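## Task

Take the block of sticky notes off the desk and set it on the low shelf's top surface, then open the hand and pull away. It only counts if the notes stay there without the robot holding them. The robot must not topple or be left leaning, or the task fails.

## Robot and tools

ROBOT. A wheeled cart with a pan/tilt head (head_camera) and two arms, left_arm and right_arm, each with a wrist camera (left_wrist_camera, right_wrist_camera) and a gripper with one fixed and one swinging jaw. The cart is 0.53 m wide and spans x = -0.35 to 0.07 m in the base frame. Arm pan axes are vertical at x = -0.060, y = +0.155 (left) and -0.155 m (right). Each shoulder is 0.03 m out from its pan axis and 0.89 m high; links are upper arm 0.116, forearm 0.135, hand 0.162 m. A fixed-jaw tip reaches roughly 0.44 m from its pan axis and cannot get below about 0.55 m above the floor. Loose objects may occasionally get nudged by something else.

FRAMES. Base frame: origin on the floor between the drive wheels, x forward, y left, z up. The reported left_hand and right_hand are the fixed-jaw tips in this frame; a held object sits beside the tip on the swinging-jaw side. Hand axes: z out along the fingers, y from swinging jaw toward fixed jaw. Odometry is the base frame as it was at scene start; base_odometry integrates wheel turns, so slip shows as motion. Heading is positive leftward, -3.142 to 3.142.

execute_actions. Arguments: actions (a list holding one action, or empty to just read state and images) and cameras (a list of head_camera, left_wrist_camera, right_wrist_camera or all; omitted/null/all gives every camera, [] gives none; the pictures line gives image order). An action may contain base, joints or both; they start together. base holds exactly one relative command: translate_m, metres, forward positive, -1.4 to 1.4; or rotate_rad, radians, counter-clockwise (left) positive, -3.2 to 3.2. Both are offsets measured from the base position in the most recent state report; there is no sideways motion. joints is a single object mapping joint names to absolute target angles in radians, covering both arms and the head together. Ranges (tolerance for done): head_pan_rad -3.2..3.2 (±0.02, 0 forward, + left); head_tilt_rad -0.76..1.45 (±0.02, 0 level, + down); per arm, with left_arm_ or right_arm_ prefix: shoulder_pan_rad -1.919..1.919 (±0.02), shoulder_lift_rad -1.745..1.745 (±0.1), elbow_flex_rad -1.69..1.58 (±0.07), wrist_flex_rad -1.658..1.658 (±0.03), wrist_roll_rad -2.743..2.841 (±0.02), gripper_rad 0..1.919 (±0.03). An action runs 15 s at most. Joints or base left out may still drive toward earlier targets without showing it in status. Unknown keys or out-of-range values reject the whole call. If a result reports a stop, the remaining motion calls in that reply are skipped.

wait: seconds, 0 to 10; commands nothing and returns state and images. zoom_image: camera plus region [x0, y0, x1, y1] in pixels of that camera's latest full image, origin top-left, at most 504x504. finished_scene: scene, the current scene number; it is final and reports success. Replying with no tool call ends everything.

JOINT CONVENTIONS. shoulder_pan 0 points left_arm left and right_arm right; positive is clockwise from above; straight ahead is +1.571 (left) and -1.571 (right). With lift, elbow and wrist_flex at 0 the upper arm points up, tilted 0.24 rad outward, with forearm and fingers level; positive bends downward. Their sum is the finger angle below level; 1.571 is straight down and requires the forearm no more than 0.08 rad above level. wrist_roll -1.522: jaws close across the arm plane, fixed jaw on the left looking outward; 1.619: fixed jaw on the right; 0.049: jaws close in the plane, fixed jaw below (level fingers) or toward the pan axis (fingers down). The hand body bulges about 0.08 m above level fingers with the fixed jaw left and below them with it right, so over furniture keep it left. Gripper angle to tip gap (m): 0: 0.003, 0.3: 0.026, 0.6: 0.049, 1: 0.076, 1.919: 0.106. A target under the contact angle squeezes, reaching maximum at 0.2 rad under; going lower barely helps and may trip the jaw. A holding jaw reads off_target; done means empty or only a light grip.

STOWING. Stowed left_arm: shoulder_pan -1.75, shoulder_lift 0.05, elbow_flex 1.35, wrist_flex -1.55, wrist_roll -1.52; right_arm identical except shoulder_pan 1.75. Stow in two actions, wrist_flex and wrist_roll first, then the other three; a one-step stow can jam the hand on the cart. Leaving stow, do not lead with the wrists. Turning in place with stowed arms needs a free 0.44 m radius around the origin. Near a desk, turning or reversing can snag the cart's rear and tip it.

RESULTS. base_status and joint_status describe the last accepted action: done (base: wheels rotated the commanded amount, slip or not), off_target (stopped short, may keep pushing; for a free empty arm this means load, obstruction or a tripped motor), time_out (target dropped, holds in place). contact_stop never occurs. joint command not followed (with a cause line) means the self-collision check blocked that arm's targets, reported per joint as not_followed; the gripper still moves, and the blocked targets may be retried on later actions until replaced. The check ignores moving jaws, head, cart, held items and furniture. on_its_own lists uncommanded changes. To stop a stuck joint pushing, command its current reading.

CAUTIONS. Loaded or extended joints sag toward gravity; add the last sag to the next target in that direction. Readings are slightly off, so hand positions may err by a few cm. A joint stuck over ~0.30 rad from target for ~2 s (thinking time counts) trips to 20 % torque silently; reset by waiting until it settles, then targeting 0.2 rad from the reading opposite the offending target (0.04 rad beyond a range end if needed; a jaw uses the end). One hand lifts ~0.4 kg fully extended, ~0.7 kg within 0.28 m of its pan axis; two hands close in ~1 kg. Long holds heat shoulder_lift motors: the Motor temperatures line lists each arm's joints in joint_positions order; MOTOR HOT appears from 55 °C; at 70 °C an OVER-TEMPERATURE FAULT stops that arm, joints report limit_stop_at_motor_heat and must be re-sent. Pulling on things, especially in front, can tip the robot. Never let the arms collide or press on each other. Avoid drops, slips, slams and hard pushes. Fewer robot-motion seconds is better.

CAMERAS (644x476, pinhole with radial distortion): head fx=fy 601.689, cx 318.089, cy 238.178; left wrist 301.408, 321.518, 238.381; right wrist 254.82, 322.782, 236.607.

Each tool is called after "Request:" as name(argument=value, ...) on one line, values as JSON.

## Session

Request:
execute_actions(actions=[])

Scene clock: 0.00 s.
Motor temperatures (°C, as the motors report them): left_arm=[25 26 27 27 27] | right_arm=[25 26 25 27 27]
base_odometry: x=+0.000 y=+0.000 heading=+0.000 (m, m, rad; odometry frame)
base_status: not commanded
joint_positions: head_pan_rad=+0.034 head_tilt_rad=-0.017 left_arm_shoulder_pan_rad=-1.738 left_arm_shoulder_lift_rad=+0.019 left_arm_elbow_flex_rad=+1.412 left_arm_wrist_flex_rad=-1.494 left_arm_wrist_roll_rad=-1.541 left_arm_gripper_rad=+1.920 right_arm_shoulder_pan_rad=+1.735 right_arm_shoulder_lift_rad=+0.065 right_arm_elbow_flex_rad=+1.364 right_arm_wrist_flex_rad=-1.577 right_arm_wrist_roll_rad=-1.545 right_arm_gripper_rad=+1.920
joint_status: not commanded
left_hand: x=-0.3001 y=+0.1067 z=+0.8834 quat_wxyz=(-0.068, -0.682, -0.051, +0.726) (m; base frame)
right_hand: x=-0.3066 y=-0.1220 z=+0.8952 quat_wxyz=(-0.053, +0.650, -0.061, -0.755) (m; base frame)
pictures: head_camera, left_wrist_camera, right_wrist_camera
Images, in order (width x height): head_camera 644x476, left_wrist_camera 644x476, right_wrist_camera 644x476.

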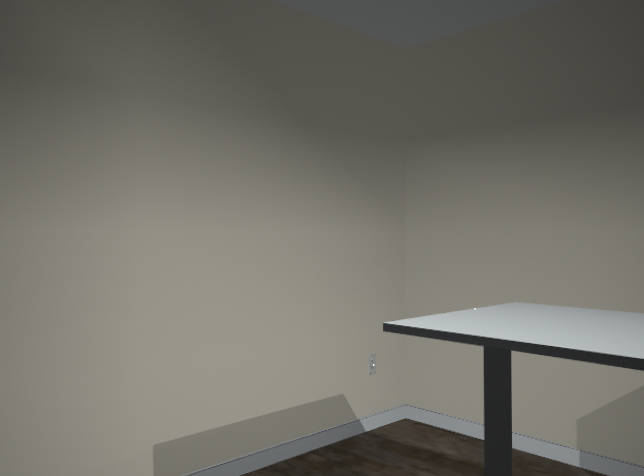

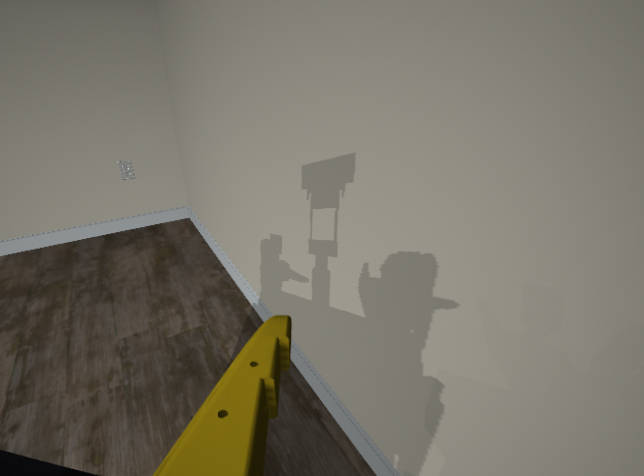

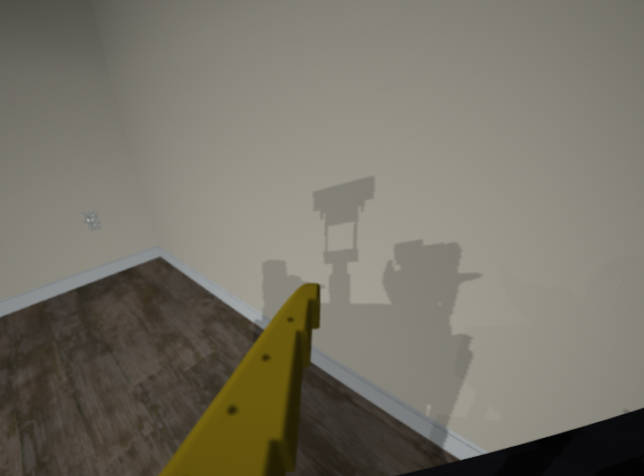

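Request:
execute_actions(actions=[{"joints":{"head_pan_rad":-0.7,"head_tilt_rad":0.4}}], cameras=["head_camera"])

Request:
execute_actions(actions=[{"joints":{"head_pan_rad":-1.6}}], cameras=["head_camera"])

Request:
execute_actions(actions=[{"joints":{"head_pan_rad":-2.5}}], cameras=["head_camera"])

Scene clock: 5.50 s.
Motor temperatures (°C, as the motors report them): left_arm=[25 26 27 27 27] | right_arm=[25 26 25 27 27]
base_odometry: x=+0.000 y=+0.000 heading=+0.000 (m, m, rad; odometry frame)
base_status: not commanded
joint_positions: head_pan_rad=-0.690 head_tilt_rad=+0.393 left_arm_shoulder_pan_rad=-1.738 left_arm_shoulder_lift_rad=+0.019 left_arm_elbow_flex_rad=+1.412 left_arm_wrist_flex_rad=-1.494 left_arm_wrist_roll_rad=-1.541 left_arm_gripper_rad=+1.920 right_arm_shoulder_pan_rad=+1.735 right_arm_shoulder_lift_rad=+0.065 right_arm_elbow_flex_rad=+1.364 right_arm_wrist_flex_rad=-1.577 right_arm_wrist_roll_rad=-1.545 right_arm_gripper_rad=+1.920
joint_status: all done
left_hand: x=-0.3001 y=+0.1067 z=+0.8834 quat_wxyz=(-0.068, -0.682, -0.051, +0.726) (m; base frame)
right_hand: x=-0.3066 y=-0.1220 z=+0.8952 quat_wxyz=(-0.053, +0.650, -0.061, -0.755) (m; base frame)
pictures: head_camera
Images, in order (width x height): head_camera 644x476.

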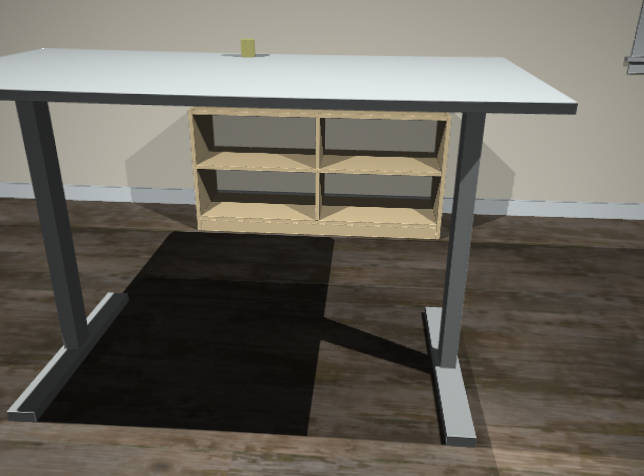

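Scene clock: 6.90 s.
Motor temperatures (°C, as the motors report them): left_arm=[25 26 27 27 27] | right_arm=[25 26 25 27 27]
base_odometry: x=+0.000 y=+0.000 heading=+0.000 (m, m, rad; odometry frame)
base_status: not commanded
joint_positions: head_pan_rad=-1.590 head_tilt_rad=+0.393 left_arm_shoulder_pan_rad=-1.738 left_arm_shoulder_lift_rad=+0.019 left_arm_elbow_flex_rad=+1.412 left_arm_wrist_flex_rad=-1.494 left_arm_wrist_roll_rad=-1.541 left_arm_gripper_rad=+1.920 right_arm_shoulder_pan_rad=+1.735 right_arm_shoulder_lift_rad=+0.065 right_arm_elbow_flex_rad=+1.364 right_arm_wrist_flex_rad=-1.577 right_arm_wrist_roll_rad=-1.545 right_arm_gripper_rad=+1.920
joint_status: all done
left_hand: x=-0.3001 y=+0.1067 z=+0.8834 quat_wxyz=(-0.068, -0.682, -0.051, +0.726) (m; base frame)
right_hand: x=-0.3066 y=-0.1220 z=+0.8952 quat_wxyz=(-0.053, +0.650, -0.061, -0.755) (m; base frame)
pictures: head_camera
Images, in order (width x height): head_camera 644x476.

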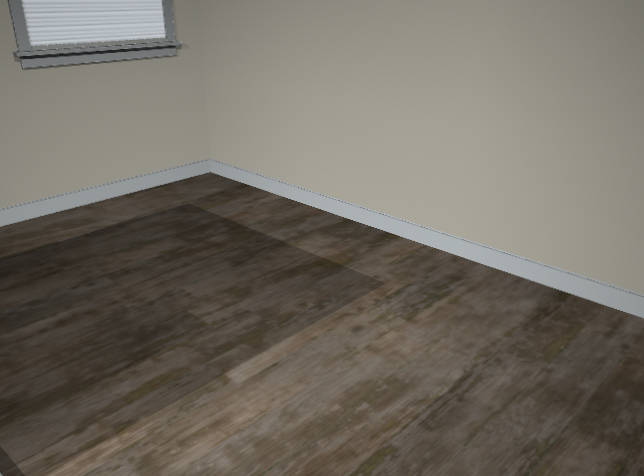

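Scene clock: 8.30 s.
Motor temperatures (°C, as the motors report them): left_arm=[25 26 27 27 27] | right_arm=[25 26 25 27 27]
base_odometry: x=+0.000 y=+0.000 heading=+0.000 (m, m, rad; odometry frame)
base_status: not commanded
joint_positions: head_pan_rad=-2.490 head_tilt_rad=+0.393 left_arm_shoulder_pan_rad=-1.738 left_arm_shoulder_lift_rad=+0.019 left_arm_elbow_flex_rad=+1.412 left_arm_wrist_flex_rad=-1.494 left_arm_wrist_roll_rad=-1.541 left_arm_gripper_rad=+1.920 right_arm_shoulder_pan_rad=+1.735 right_arm_shoulder_lift_rad=+0.065 right_arm_elbow_flex_rad=+1.364 right_arm_wrist_flex_rad=-1.577 right_arm_wrist_roll_rad=-1.545 right_arm_gripper_rad=+1.920
joint_status: all done
left_hand: x=-0.3001 y=+0.1067 z=+0.8834 quat_wxyz=(-0.068, -0.682, -0.051, +0.726) (m; base frame)
right_hand: x=-0.3066 y=-0.1220 z=+0.8952 quat_wxyz=(-0.053, +0.650, -0.061, -0.755) (m; base frame)
pictures: head_camera
Images, in order (width x height): head_camera 644x476.

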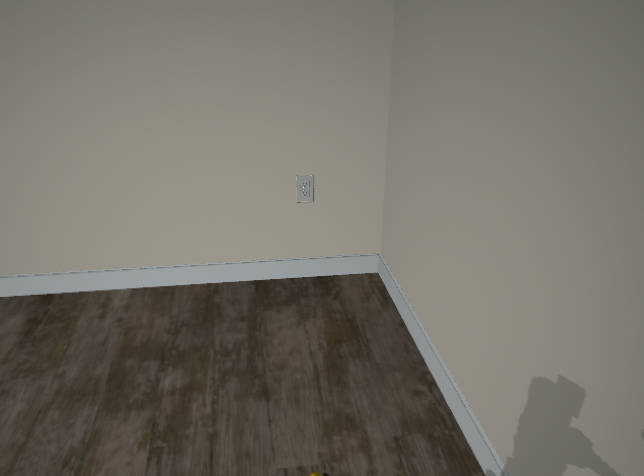

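Request:
execute_actions(actions=[{"base":{"rotate_rad":-1.42},"joints":{"head_pan_rad":0.9,"head_tilt_rad":0.5}}], cameras=[])

Request:
execute_actions(actions=[{"base":{"translate_m":1.4}}], cameras=["head_camera"])

Request:
execute_actions(actions=[{"base":{"rotate_rad":0.45}}], cameras=["head_camera"])

Scene clock: 19.83 s.
Motor temperatures (°C, as the motors report them): left_arm=[25 26 27 27 27] | right_arm=[25 26 25 27 27]
base_odometry: x=-0.001 y=+0.000 heading=-1.419 (m, m, rad; odometry frame)
base_status: done
joint_positions: head_pan_rad=+0.890 head_tilt_rad=+0.494 left_arm_shoulder_pan_rad=-1.738 left_arm_shoulder_lift_rad=+0.019 left_arm_elbow_flex_rad=+1.412 left_arm_wrist_flex_rad=-1.494 left_arm_wrist_roll_rad=-1.541 left_arm_gripper_rad=+1.920 right_arm_shoulder_pan_rad=+1.735 right_arm_shoulder_lift_rad=+0.065 right_arm_elbow_flex_rad=+1.364 right_arm_wrist_flex_rad=-1.577 right_arm_wrist_roll_rad=-1.545 right_arm_gripper_rad=+1.920
joint_status: all done
left_hand: x=-0.3001 y=+0.1067 z=+0.8834 quat_wxyz=(-0.068, -0.682, -0.051, +0.726) (m; base frame)
right_hand: x=-0.3066 y=-0.1220 z=+0.8952 quat_wxyz=(-0.053, +0.650, -0.061, -0.755) (m; base frame)
pictures: none
No camera images: the call's "cameras" was empty. Leave "cameras" out to get every camera's image.

Scene clock: 27.67 s.
Motor temperatures (°C, as the motors report them): left_arm=[25 26 27 27 27] | right_arm=[25 26 25 27 27]
base_odometry: x=+0.210 y=-1.384 heading=-1.417 (m, m, rad; odometry frame)
base_status: done
joint_positions: head_pan_rad=+0.890 head_tilt_rad=+0.494 left_arm_shoulder_pan_rad=-1.738 left_arm_shoulder_lift_rad=+0.019 left_arm_elbow_flex_rad=+1.412 left_arm_wrist_flex_rad=-1.494 left_arm_wrist_roll_rad=-1.541 left_arm_gripper_rad=+1.920 right_arm_shoulder_pan_rad=+1.735 right_arm_shoulder_lift_rad=+0.065 right_arm_elbow_flex_rad=+1.364 right_arm_wrist_flex_rad=-1.577 right_arm_wrist_roll_rad=-1.545 right_arm_gripper_rad=+1.920
joint_status: not commanded
left_hand: x=-0.3001 y=+0.1067 z=+0.8834 quat_wxyz=(-0.068, -0.682, -0.051, +0.726) (m; base frame)
right_hand: x=-0.3066 y=-0.1220 z=+0.8952 quat_wxyz=(-0.053, +0.650, -0.061, -0.755) (m; base frame)
pictures: head_camera
Images, in order (width x height): head_camera 644x476.

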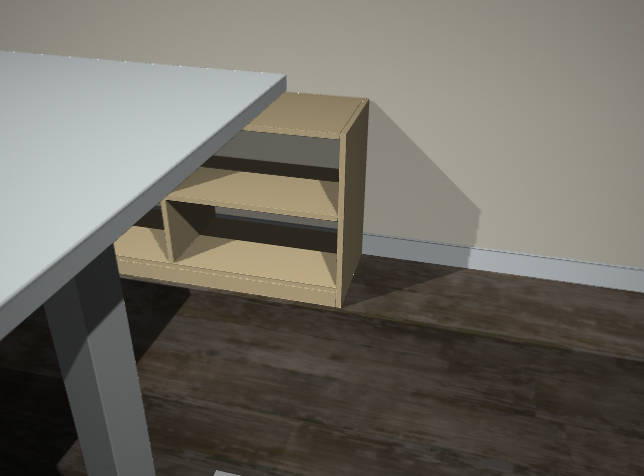

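Scene clock: 28.93 s.
Motor temperatures (°C, as the motors report them): left_arm=[25 26 27 27 27] | right_arm=[25 26 25 27 27]
base_odometry: x=+0.210 y=-1.384 heading=-0.968 (m, m, rad; odometry frame)
base_status: done
joint_positions: head_pan_rad=+0.890 head_tilt_rad=+0.494 left_arm_shoulder_pan_rad=-1.738 left_arm_shoulder_lift_rad=+0.019 left_arm_elbow_flex_rad=+1.412 left_arm_wrist_flex_rad=-1.494 left_arm_wrist_roll_rad=-1.541 left_arm_gripper_rad=+1.920 right_arm_shoulder_pan_rad=+1.735 right_arm_shoulder_lift_rad=+0.065 right_arm_elbow_flex_rad=+1.364 right_arm_wrist_flex_rad=-1.577 right_arm_wrist_roll_rad=-1.545 right_arm_gripper_rad=+1.920
joint_status: not commanded
left_hand: x=-0.3001 y=+0.1067 z=+0.8834 quat_wxyz=(-0.068, -0.682, -0.051, +0.726) (m; base frame)
right_hand: x=-0.3066 y=-0.1220 z=+0.8952 quat_wxyz=(-0.053, +0.650, -0.061, -0.755) (m; base frame)
pictures: head_camera
Images, in order (width x height): head_camera 644x476.

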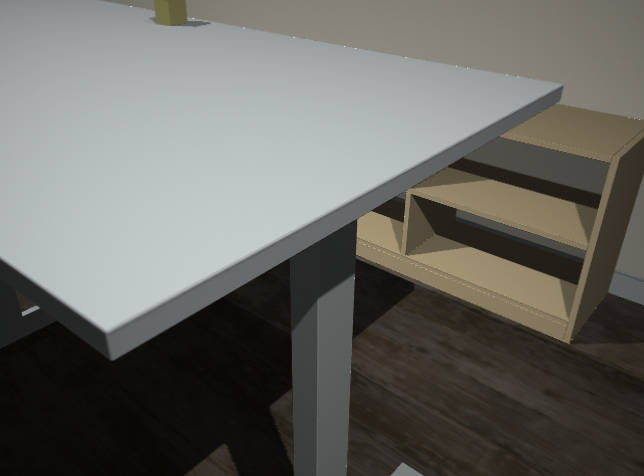

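Request:
execute_actions(actions=[{"base":{"translate_m":1.3},"joints":{"head_pan_rad":1.75,"head_tilt_rad":0.6}}], cameras=["head_camera"])

Request:
execute_actions(actions=[{"base":{"rotate_rad":1.77},"joints":{"head_pan_rad":0}}], cameras=["head_camera"])

Scene clock: 41.50 s.
Motor temperatures (°C, as the motors report them): left_arm=[25 26 27 27 27] | right_arm=[25 26 25 27 27]
base_odometry: x=+0.947 y=-2.455 heading=-0.971 (m, m, rad; odometry frame)
base_status: done
joint_positions: head_pan_rad=+1.740 head_tilt_rad=+0.594 left_arm_shoulder_pan_rad=-1.738 left_arm_shoulder_lift_rad=+0.019 left_arm_elbow_flex_rad=+1.412 left_arm_wrist_flex_rad=-1.494 left_arm_wrist_roll_rad=-1.541 left_arm_gripper_rad=+1.920 right_arm_shoulder_pan_rad=+1.735 right_arm_shoulder_lift_rad=+0.065 right_arm_elbow_flex_rad=+1.364 right_arm_wrist_flex_rad=-1.577 right_arm_wrist_roll_rad=-1.545 right_arm_gripper_rad=+1.920
joint_status: all done
left_hand: x=-0.3001 y=+0.1067 z=+0.8834 quat_wxyz=(-0.068, -0.682, -0.051, +0.726) (m; base frame)
right_hand: x=-0.3066 y=-0.1220 z=+0.8952 quat_wxyz=(-0.053, +0.650, -0.061, -0.755) (m; base frame)
pictures: head_camera
Images, in order (width x height): head_camera 644x476.

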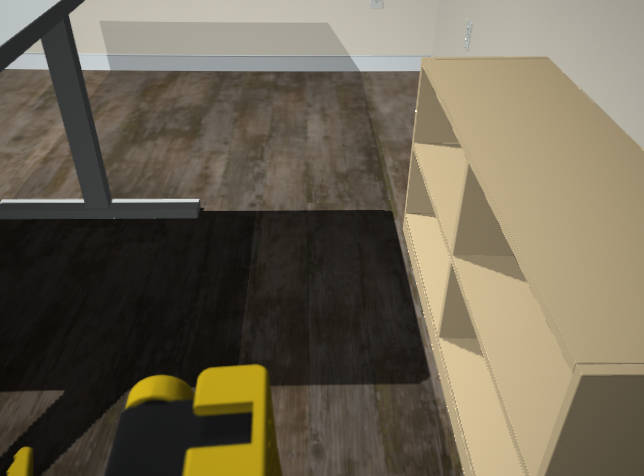

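Scene clock: 44.40 s.
Motor temperatures (°C, as the motors report them): left_arm=[25 26 27 27 27] | right_arm=[25 26 25 27 27]
base_odometry: x=+0.946 y=-2.455 heading=+0.798 (m, m, rad; odometry frame)
base_status: done
joint_positions: head_pan_rad=+0.010 head_tilt_rad=+0.594 left_arm_shoulder_pan_rad=-1.738 left_arm_shoulder_lift_rad=+0.019 left_arm_elbow_flex_rad=+1.412 left_arm_wrist_flex_rad=-1.494 left_arm_wrist_roll_rad=-1.541 left_arm_gripper_rad=+1.920 right_arm_shoulder_pan_rad=+1.735 right_arm_shoulder_lift_rad=+0.065 right_arm_elbow_flex_rad=+1.364 right_arm_wrist_flex_rad=-1.577 right_arm_wrist_roll_rad=-1.545 right_arm_gripper_rad=+1.920
joint_status: all done
left_hand: x=-0.3001 y=+0.1067 z=+0.8834 quat_wxyz=(-0.068, -0.682, -0.051, +0.726) (m; base frame)
right_hand: x=-0.3066 y=-0.1220 z=+0.8952 quat_wxyz=(-0.053, +0.650, -0.061, -0.755) (m; base frame)
pictures: head_camera
Images, in order (width x height): head_camera 644x476.

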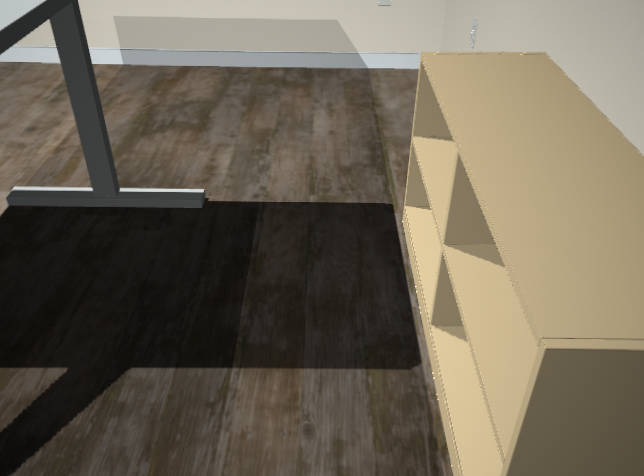

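Request:
execute_actions(actions=[{"base":{"rotate_rad":0.06},"joints":{"head_pan_rad":0.5,"head_tilt_rad":0.3,"left_arm_shoulder_pan_rad":1.4,"left_arm_shoulder_lift_rad":-0.6,"left_arm_elbow_flex_rad":0.3}}], cameras=["head_camera"])

Request:
execute_actions(actions=[{"base":{"translate_m":1.2},"joints":{"head_pan_rad":1.0,"head_tilt_rad":0.4,"left_arm_wrist_flex_rad":0.3}}])

Scene clock: 52.80 s.
Motor temperatures (°C, as the motors report them): left_arm=[25 26 27 27 27] | right_arm=[25 26 25 27 27]
base_odometry: x=+0.946 y=-2.455 heading=+0.860 (m, m, rad; odometry frame)
base_status: done
joint_positions: head_pan_rad=+0.490 head_tilt_rad=+0.313 left_arm_shoulder_pan_rad=+1.392 left_arm_shoulder_lift_rad=-0.577 left_arm_elbow_flex_rad=+0.329 left_arm_wrist_flex_rad=-1.494 left_arm_wrist_roll_rad=-1.541 left_arm_gripper_rad=+1.920 right_arm_shoulder_pan_rad=+1.735 right_arm_shoulder_lift_rad=+0.065 right_arm_elbow_flex_rad=+1.364 right_arm_wrist_flex_rad=-1.577 right_arm_wrist_roll_rad=-1.545 right_arm_gripper_rad=+1.920
joint_status: all done
left_hand: x=+0.0318 y=+0.1795 z=+1.2000 quat_wxyz=(+0.991, +0.007, -0.085, +0.098) (m; base frame)
right_hand: x=-0.3066 y=-0.1220 z=+0.8952 quat_wxyz=(-0.053, +0.650, -0.061, -0.755) (m; base frame)
pictures: head_camera
Images, in order (width x height): head_camera 644x476.

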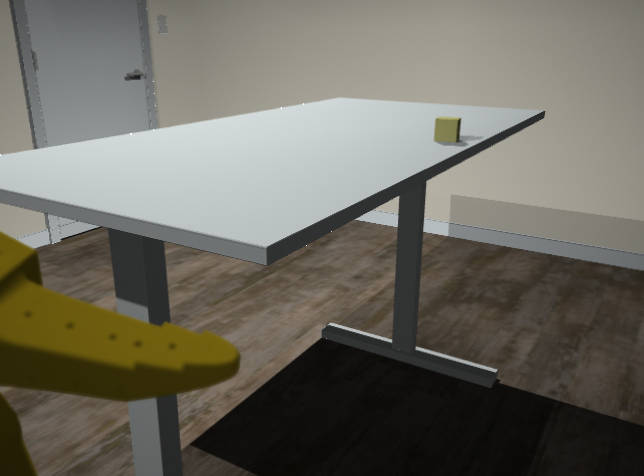

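Scene clock: 59.63 s.
Motor temperatures (°C, as the motors report them): left_arm=[25 26 27 27 27] | right_arm=[25 26 25 27 27]
base_odometry: x=+1.729 y=-1.545 heading=+0.857 (m, m, rad; odometry frame)
base_status: done
joint_positions: head_pan_rad=+0.990 head_tilt_rad=+0.394 left_arm_shoulder_pan_rad=+1.392 left_arm_shoulder_lift_rad=-0.581 left_arm_elbow_flex_rad=+0.327 left_arm_wrist_flex_rad=+0.299 left_arm_wrist_roll_rad=-1.541 left_arm_gripper_rad=+1.920 right_arm_shoulder_pan_rad=+1.735 right_arm_shoulder_lift_rad=+0.065 right_arm_elbow_flex_rad=+1.364 right_arm_wrist_flex_rad=-1.577 right_arm_wrist_roll_rad=-1.545 right_arm_gripper_rad=+1.920
joint_status: all done
left_hand: x=+0.2157 y=+0.2128 z=+1.0352 quat_wxyz=(+0.688, -0.058, +0.720, +0.068) (m; base frame)
right_hand: x=-0.3066 y=-0.1220 z=+0.8952 quat_wxyz=(-0.053, +0.650, -0.061, -0.755) (m; base frame)
pictures: head_camera, left_wrist_camera, right_wrist_camera
Images, in order (width x height): head_camera 644x476, left_wrist_camera 644x476, right_wrist_camera 644x476.

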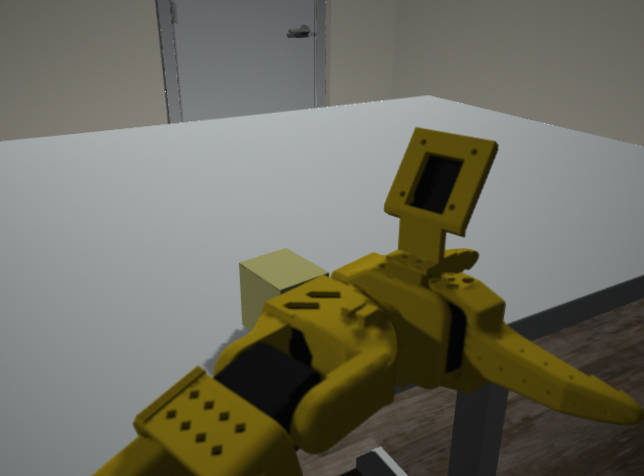

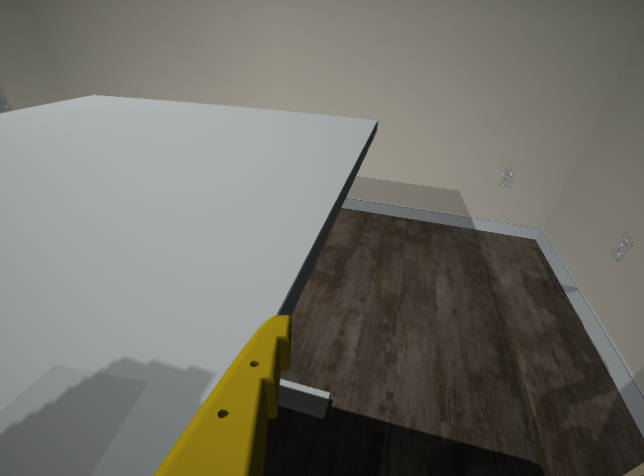

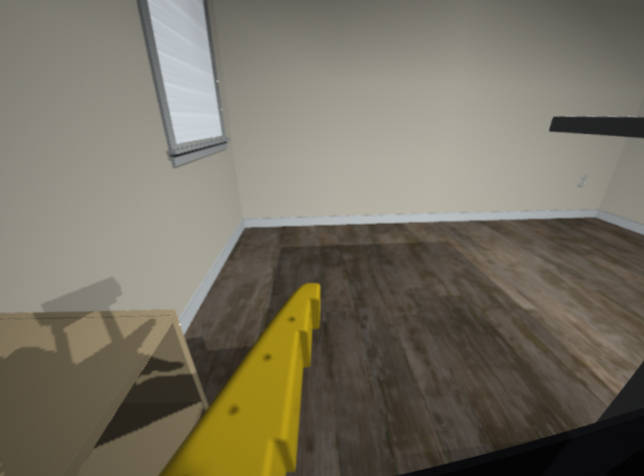

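Request:
execute_actions(actions=[{"base":{"translate_m":0.2},"joints":{"head_pan_rad":1.4,"head_tilt_rad":0.5,"left_arm_wrist_flex_rad":1.2,"left_arm_shoulder_lift_rad":-1.0,"left_arm_elbow_flex_rad":0.2,"left_arm_gripper_rad":1.3}}], cameras=["head_camera"])

Request:
execute_actions(actions=[{"joints":{"left_arm_shoulder_pan_rad":-0.08}}])

Scene clock: 70.70 s.
Motor temperatures (°C, as the motors report them): left_arm=[25 26 27 27 27] | right_arm=[25 26 25 27 27]
base_odometry: x=+1.860 y=-1.394 heading=+0.855 (m, m, rad; odometry frame)
base_status: done
joint_positions: head_pan_rad=+1.390 head_tilt_rad=+0.494 left_arm_shoulder_pan_rad=+1.392 left_arm_shoulder_lift_rad=-0.982 left_arm_elbow_flex_rad=+0.230 left_arm_wrist_flex_rad=+1.199 left_arm_wrist_roll_rad=-1.541 left_arm_gripper_rad=+1.308 right_arm_shoulder_pan_rad=+1.735 right_arm_shoulder_lift_rad=+0.065 right_arm_elbow_flex_rad=+1.364 right_arm_wrist_flex_rad=-1.577 right_arm_wrist_roll_rad=-1.545 right_arm_gripper_rad=+1.920
joint_status: all done
left_hand: x=+0.1276 y=+0.1968 z=+1.0061 quat_wxyz=(+0.530, -0.068, +0.844, +0.053) (m; base frame)
right_hand: x=-0.3066 y=-0.1220 z=+0.8952 quat_wxyz=(-0.053, +0.650, -0.061, -0.755) (m; base frame)
pictures: head_camera
Images, in order (width x height): head_camera 644x476.

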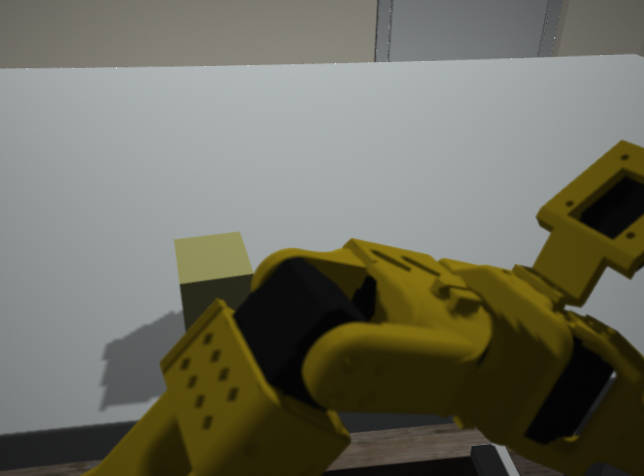

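Scene clock: 72.53 s.
Motor temperatures (°C, as the motors report them): left_arm=[25 26 27 27 27] | right_arm=[25 26 25 27 27]
base_odometry: x=+1.860 y=-1.394 heading=+0.855 (m, m, rad; odometry frame)
base_status: not commanded
joint_positions: head_pan_rad=+1.390 head_tilt_rad=+0.494 left_arm_shoulder_pan_rad=-0.072 left_arm_shoulder_lift_rad=-0.982 left_arm_elbow_flex_rad=+0.230 left_arm_wrist_flex_rad=+1.199 left_arm_wrist_roll_rad=-1.541 left_arm_gripper_rad=+1.308 right_arm_shoulder_pan_rad=+1.735 right_arm_shoulder_lift_rad=+0.065 right_arm_elbow_flex_rad=+1.364 right_arm_wrist_flex_rad=-1.577 right_arm_wrist_roll_rad=-1.545 right_arm_gripper_rad=+1.920
joint_status: all done
left_hand: x=-0.0815 y=+0.3460 z=+1.0061 quat_wxyz=(+0.359, -0.614, +0.583, +0.393) (m; base frame)
right_hand: x=-0.3066 y=-0.1220 z=+0.8952 quat_wxyz=(-0.053, +0.650, -0.061, -0.755) (m; base frame)
pictures: head_camera, left_wrist_camera, right_wrist_camera
Images, in order (width x height): head_camera 644x476, left_wrist_camera 644x476, right_wrist_camera 644x476.

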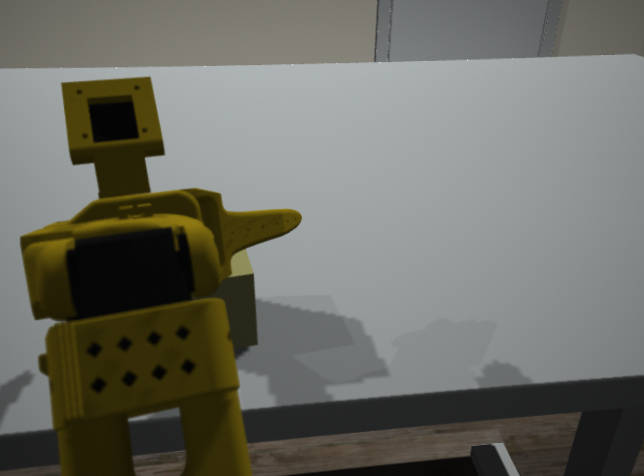

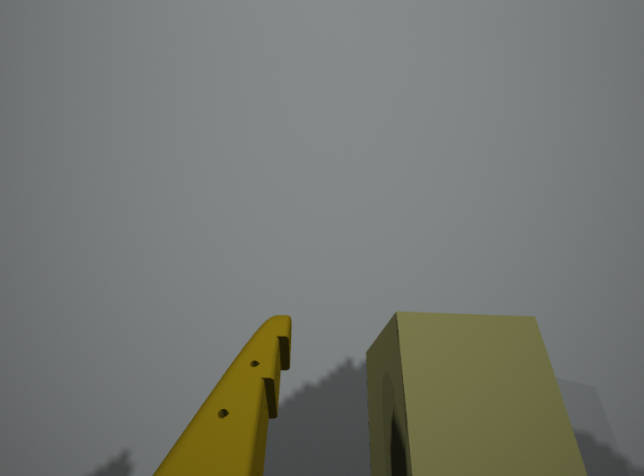

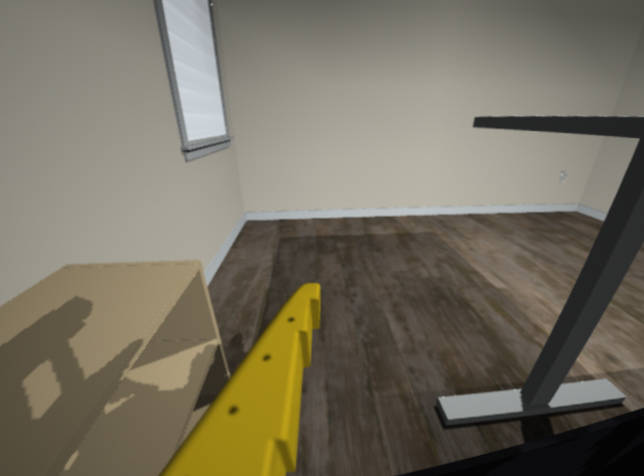

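Request:
execute_actions(actions=[{"joints":{"left_arm_shoulder_pan_rad":0.02,"left_arm_wrist_flex_rad":1.55,"left_arm_shoulder_lift_rad":-0.52,"left_arm_elbow_flex_rad":-0.13}}], cameras=["head_camera","left_wrist_camera"])

Scene clock: 77.93 s.
Motor temperatures (°C, as the motors report them): left_arm=[25 26 27 27 27] | right_arm=[25 26 25 27 27]
base_odometry: x=+1.860 y=-1.394 heading=+0.855 (m, m, rad; odometry frame)
base_status: not commanded
joint_positions: head_pan_rad=+1.390 head_tilt_rad=+0.494 left_arm_shoulder_pan_rad=+0.013 left_arm_shoulder_lift_rad=-0.529 left_arm_elbow_flex_rad=-0.109 left_arm_wrist_flex_rad=+1.547 left_arm_wrist_roll_rad=-1.541 left_arm_gripper_rad=+1.308 right_arm_shoulder_pan_rad=+1.735 right_arm_shoulder_lift_rad=+0.065 right_arm_elbow_flex_rad=+1.364 right_arm_wrist_flex_rad=-1.577 right_arm_wrist_roll_rad=-1.545 right_arm_gripper_rad=+1.920
joint_status: all done
left_hand: x=-0.0652 y=+0.3566 z=+0.9630 quat_wxyz=(+0.229, -0.658, +0.679, +0.230) (m; base frame)
right_hand: x=-0.3066 y=-0.1220 z=+0.8952 quat_wxyz=(-0.053, +0.650, -0.061, -0.755) (m; base frame)
pictures: head_camera, left_wrist_camera
Images, in order (width x height): head_camera 644x476, left_wrist_camera 644x476.

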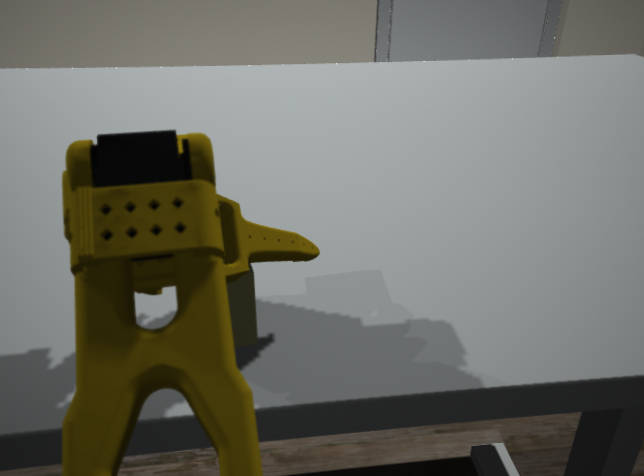

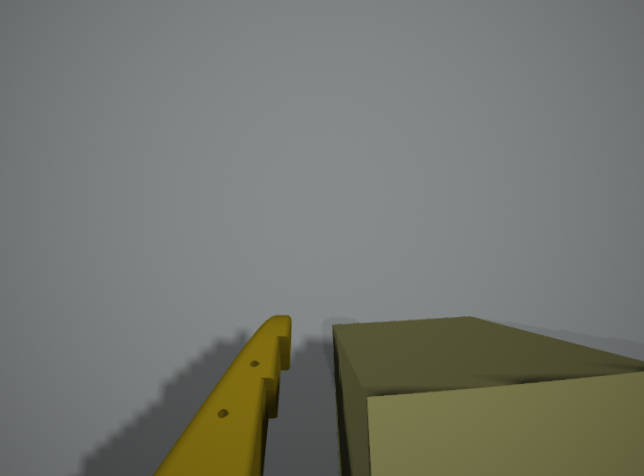

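Request:
execute_actions(actions=[{"joints":{"left_arm_shoulder_pan_rad":0.06,"left_arm_wrist_flex_rad":1.65,"left_arm_elbow_flex_rad":-0.05}}], cameras=["left_wrist_camera"])

Request:
execute_actions(actions=[{"joints":{"left_arm_gripper_rad":0.42}}], cameras=["head_camera","left_wrist_camera"])

Scene clock: 83.50 s.
Motor temperatures (°C, as the motors report them): left_arm=[25 26 27 27 27] | right_arm=[25 26 25 27 27]
base_odometry: x=+1.860 y=-1.394 heading=+0.855 (m, m, rad; odometry frame)
base_status: not commanded
joint_positions: head_pan_rad=+1.390 head_tilt_rad=+0.494 left_arm_shoulder_pan_rad=+0.054 left_arm_shoulder_lift_rad=-0.529 left_arm_elbow_flex_rad=-0.081 left_arm_wrist_flex_rad=+1.626 left_arm_wrist_roll_rad=-1.541 left_arm_gripper_rad=+1.308 right_arm_shoulder_pan_rad=+1.735 right_arm_shoulder_lift_rad=+0.065 right_arm_elbow_flex_rad=+1.364 right_arm_wrist_flex_rad=-1.577 right_arm_wrist_roll_rad=-1.545 right_arm_gripper_rad=+1.920
joint_status: all done
left_hand: x=-0.0575 y=+0.3450 z=+0.9504 quat_wxyz=(+0.197, -0.655, +0.704, +0.190) (m; base frame)
right_hand: x=-0.3066 y=-0.1220 z=+0.8952 quat_wxyz=(-0.053, +0.650, -0.061, -0.755) (m; base frame)
pictures: left_wrist_camera
Images, in order (width x height): left_wrist_camera 644x476.

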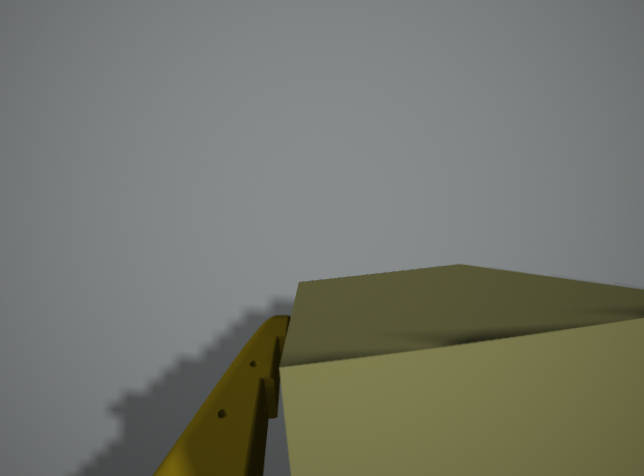

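Scene clock: 84.47 s.
Motor temperatures (°C, as the motors report them): left_arm=[25 26 27 27 27] | right_arm=[25 26 25 27 27]
base_odometry: x=+1.860 y=-1.394 heading=+0.855 (m, m, rad; odometry frame)
base_status: not commanded
joint_positions: head_pan_rad=+1.390 head_tilt_rad=+0.494 left_arm_shoulder_pan_rad=+0.060 left_arm_shoulder_lift_rad=-0.560 left_arm_elbow_flex_rad=-0.087 left_arm_wrist_flex_rad=+1.630 left_arm_wrist_roll_rad=-1.541 left_arm_gripper_rad=+0.700 right_arm_shoulder_pan_rad=+1.735 right_arm_shoulder_lift_rad=+0.065 right_arm_elbow_flex_rad=+1.364 right_arm_wrist_flex_rad=-1.577 right_arm_wrist_roll_rad=-1.545 right_arm_gripper_rad=+1.920
joint_status: left_arm_gripper_rad off_target (ended at +0.700, target +0.420)
left_hand: x=-0.0564 y=+0.3429 z=+0.9560 quat_wxyz=(+0.209, -0.650, +0.703, +0.200) (m; base frame)
right_hand: x=-0.3066 y=-0.1220 z=+0.8952 quat_wxyz=(-0.053, +0.650, -0.061, -0.755) (m; base frame)
pictures: head_camera, left_wrist_camera
Images, in order (width x height): head_camera 644x476, left_wrist_camera 644x476.

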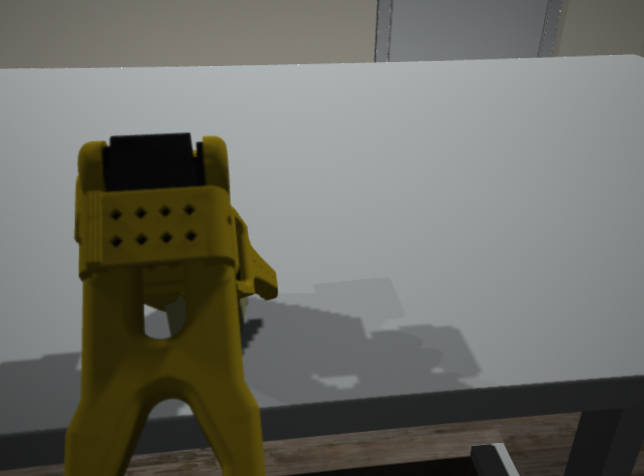

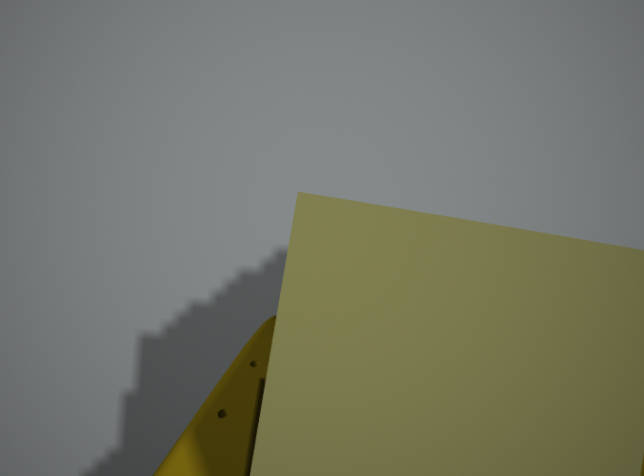

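Request:
execute_actions(actions=[{"joints":{"left_arm_gripper_rad":0.5,"left_arm_elbow_flex_rad":-0.4}}], cameras=["left_wrist_camera"])

Request:
execute_actions(actions=[{"base":{"translate_m":-1.4},"joints":{"left_arm_shoulder_pan_rad":1.57,"head_pan_rad":0.3,"head_tilt_rad":0.8}}], cameras=["head_camera"])

Request:
execute_actions(actions=[{"base":{"rotate_rad":-0.9}}])

Scene clock: 92.20 s.
Motor temperatures (°C, as the motors report them): left_arm=[25 26 27 27 27] | right_arm=[25 26 25 27 27]
base_odometry: x=+1.860 y=-1.394 heading=+0.855 (m, m, rad; odometry frame)
base_status: not commanded
joint_positions: head_pan_rad=+1.390 head_tilt_rad=+0.494 left_arm_shoulder_pan_rad=+0.060 left_arm_shoulder_lift_rad=-0.517 left_arm_elbow_flex_rad=-0.362 left_arm_wrist_flex_rad=+1.650 left_arm_wrist_roll_rad=-1.541 left_arm_gripper_rad=+0.743 right_arm_shoulder_pan_rad=+1.735 right_arm_shoulder_lift_rad=+0.065 right_arm_elbow_flex_rad=+1.364 right_arm_wrist_flex_rad=-1.577 right_arm_wrist_roll_rad=-1.545 right_arm_gripper_rad=+1.920
joint_status: left_arm_gripper_rad off_target (ended at +0.743, target +0.500); the others done
left_hand: x=-0.0559 y=+0.3513 z=+1.0009 quat_wxyz=(+0.281, -0.625, +0.677, +0.269) (m; base frame)
right_hand: x=-0.3066 y=-0.1220 z=+0.8952 quat_wxyz=(-0.053, +0.650, -0.061, -0.755) (m; base frame)
pictures: left_wrist_camera
Images, in order (width x height): left_wrist_camera 644x476.

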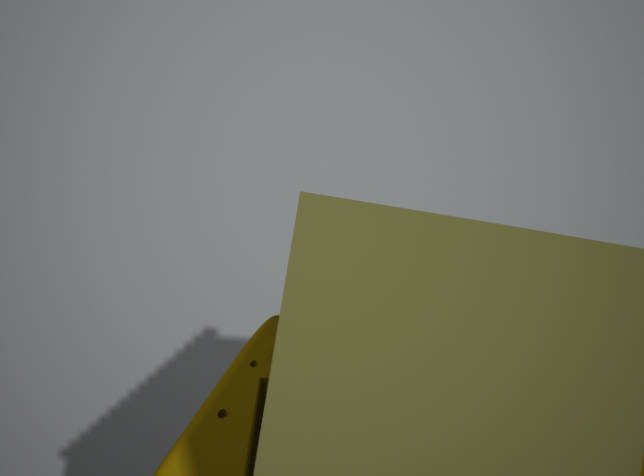

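Scene clock: 100.07 s.
Motor temperatures (°C, as the motors report them): left_arm=[25 26 27 27 27] | right_arm=[25 26 25 27 27]
base_odometry: x=+0.939 y=-2.449 heading=+0.852 (m, m, rad; odometry frame)
base_status: done
joint_positions: head_pan_rad=+0.310 head_tilt_rad=+0.795 left_arm_shoulder_pan_rad=+1.562 left_arm_shoulder_lift_rad=-0.517 left_arm_elbow_flex_rad=-0.363 left_arm_wrist_flex_rad=+1.650 left_arm_wrist_roll_rad=-1.541 left_arm_gripper_rad=+0.743 right_arm_shoulder_pan_rad=+1.735 right_arm_shoulder_lift_rad=+0.065 right_arm_elbow_flex_rad=+1.364 right_arm_wrist_flex_rad=-1.577 right_arm_wrist_roll_rad=-1.545 right_arm_gripper_rad=+1.920
joint_status: all done
left_hand: x=+0.1362 y=+0.1645 z=+1.0012 quat_wxyz=(+0.390, +0.005, +0.921, +0.005) (m; base frame)
right_hand: x=-0.3066 y=-0.1220 z=+0.8952 quat_wxyz=(-0.053, +0.650, -0.061, -0.755) (m; base frame)
pictures: head_camera
Images, in order (width x height): head_camera 644x476.

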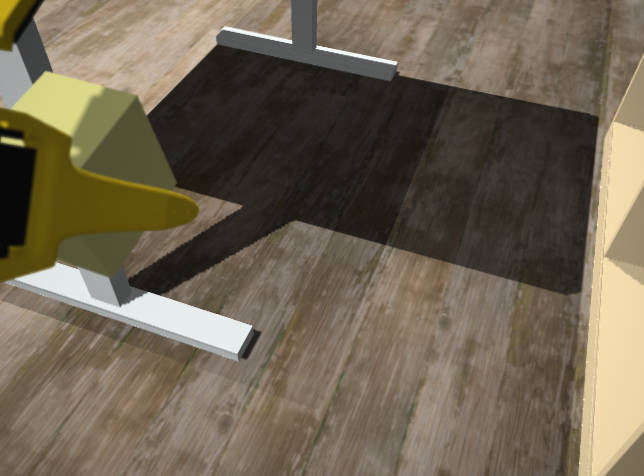

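Scene clock: 101.90 s.
Motor temperatures (°C, as the motors report them): left_arm=[25 26 27 27 27] | right_arm=[25 26 25 27 27]
base_odometry: x=+0.938 y=-2.449 heading=-0.047 (m, m, rad; odometry frame)
base_status: done
joint_positions: head_pan_rad=+0.310 head_tilt_rad=+0.795 left_arm_shoulder_pan_rad=+1.562 left_arm_shoulder_lift_rad=-0.517 left_arm_elbow_flex_rad=-0.363 left_arm_wrist_flex_rad=+1.650 left_arm_wrist_roll_rad=-1.541 left_arm_gripper_rad=+0.743 right_arm_shoulder_pan_rad=+1.735 right_arm_shoulder_lift_rad=+0.065 right_arm_elbow_flex_rad=+1.364 right_arm_wrist_flex_rad=-1.577 right_arm_wrist_roll_rad=-1.545 right_arm_gripper_rad=+1.920
joint_status: not commanded
left_hand: x=+0.1362 y=+0.1645 z=+1.0012 quat_wxyz=(+0.390, +0.005, +0.921, +0.005) (m; base frame)
right_hand: x=-0.3066 y=-0.1220 z=+0.8952 quat_wxyz=(-0.053, +0.650, -0.061, -0.755) (m; base frame)
pictures: head_camera, left_wrist_camera, right_wrist_camera
Images, in order (width x height): head_camera 644x476, left_wrist_camera 644x476, right_wrist_camera 644x476.

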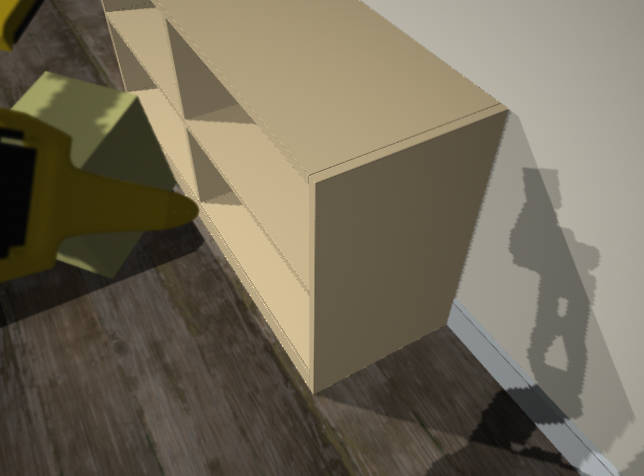

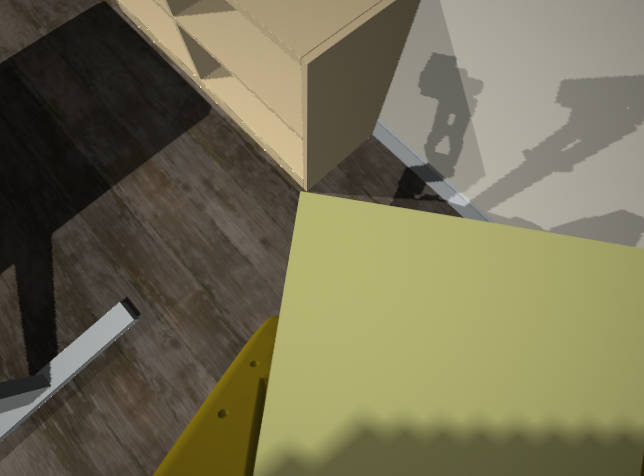

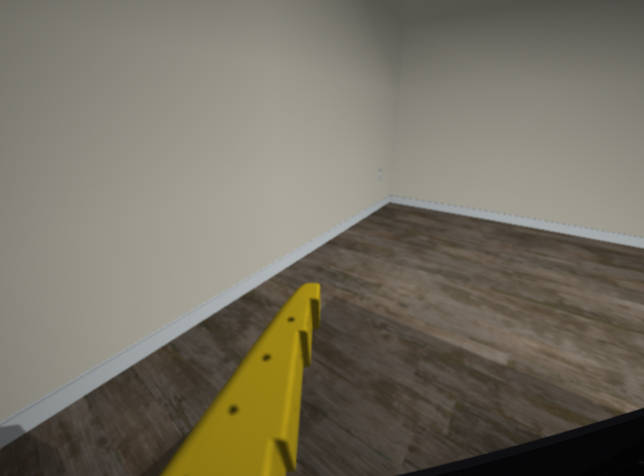

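Request:
execute_actions(actions=[{"base":{"rotate_rad":0.17},"joints":{"left_arm_gripper_rad":0.54,"left_arm_shoulder_pan_rad":1.45,"left_arm_wrist_flex_rad":0.4,"left_arm_shoulder_lift_rad":1.0,"left_arm_elbow_flex_rad":-0.55}}], cameras=[])

Request:
execute_actions(actions=[{"base":{"translate_m":0.45},"joints":{"head_tilt_rad":1.1}}])

Scene clock: 109.00 s.
Motor temperatures (°C, as the motors report them): left_arm=[25 26 28 27 27] | right_arm=[25 26 25 27 27]
base_odometry: x=+0.937 y=-2.449 heading=+0.122 (m, m, rad; odometry frame)
base_status: done
joint_positions: head_pan_rad=+0.310 head_tilt_rad=+0.795 left_arm_shoulder_pan_rad=+1.458 left_arm_shoulder_lift_rad=+1.032 left_arm_elbow_flex_rad=-0.512 left_arm_wrist_flex_rad=+0.415 left_arm_wrist_roll_rad=-1.541 left_arm_gripper_rad=+0.743 right_arm_shoulder_pan_rad=+1.735 right_arm_shoulder_lift_rad=+0.065 right_arm_elbow_flex_rad=+1.364 right_arm_wrist_flex_rad=-1.577 right_arm_wrist_roll_rad=-1.545 right_arm_gripper_rad=+1.920
joint_status: left_arm_gripper_rad off_target (ended at +0.743, target +0.540); the others done
left_hand: x=+0.2930 y=+0.2029 z=+0.7358 quat_wxyz=(+0.311, -0.045, +0.949, +0.021) (m; base frame)
right_hand: x=-0.3066 y=-0.1220 z=+0.8952 quat_wxyz=(-0.053, +0.650, -0.061, -0.755) (m; base frame)
pictures: none
No camera images: the call's "cameras" was empty. Leave "cameras" out to get every camera's image.

Scene clock: 112.17 s.
Motor temperatures (°C, as the motors report them): left_arm=[25 26 28 27 27] | right_arm=[25 26 25 27 27]
base_odometry: x=+1.384 y=-2.396 heading=+0.119 (m, m, rad; odometry frame)
base_status: done
joint_positions: head_pan_rad=+0.310 head_tilt_rad=+1.095 left_arm_shoulder_pan_rad=+1.458 left_arm_shoulder_lift_rad=+1.032 left_arm_elbow_flex_rad=-0.512 left_arm_wrist_flex_rad=+0.415 left_arm_wrist_roll_rad=-1.541 left_arm_gripper_rad=+0.743 right_arm_shoulder_pan_rad=+1.735 right_arm_shoulder_lift_rad=+0.065 right_arm_elbow_flex_rad=+1.364 right_arm_wrist_flex_rad=-1.577 right_arm_wrist_roll_rad=-1.545 right_arm_gripper_rad=+1.920
joint_status: all done
left_hand: x=+0.2930 y=+0.2029 z=+0.7358 quat_wxyz=(+0.311, -0.045, +0.949, +0.021) (m; base frame)
right_hand: x=-0.3066 y=-0.1220 z=+0.8952 quat_wxyz=(-0.053, +0.650, -0.061, -0.755) (m; base frame)
pictures: head_camera, left_wrist_camera, right_wrist_camera
Images, in order (width x height): head_camera 644x476, left_wrist_camera 644x476, right_wrist_camera 644x476.

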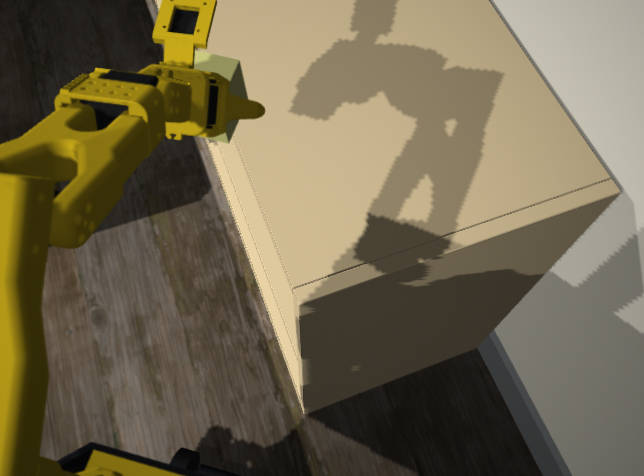

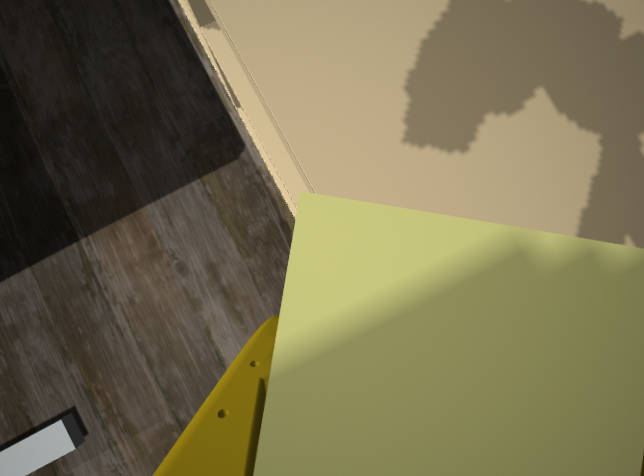

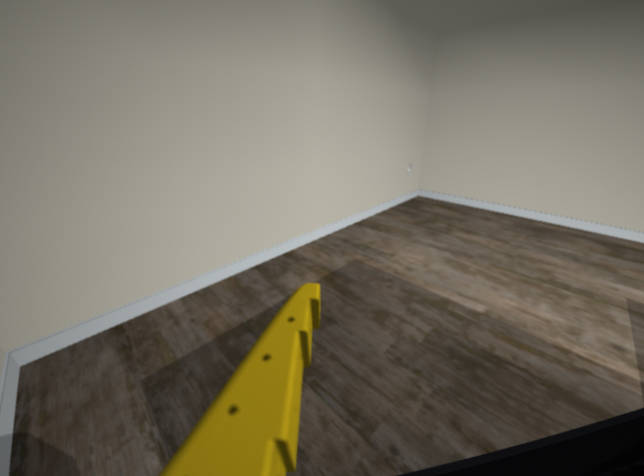

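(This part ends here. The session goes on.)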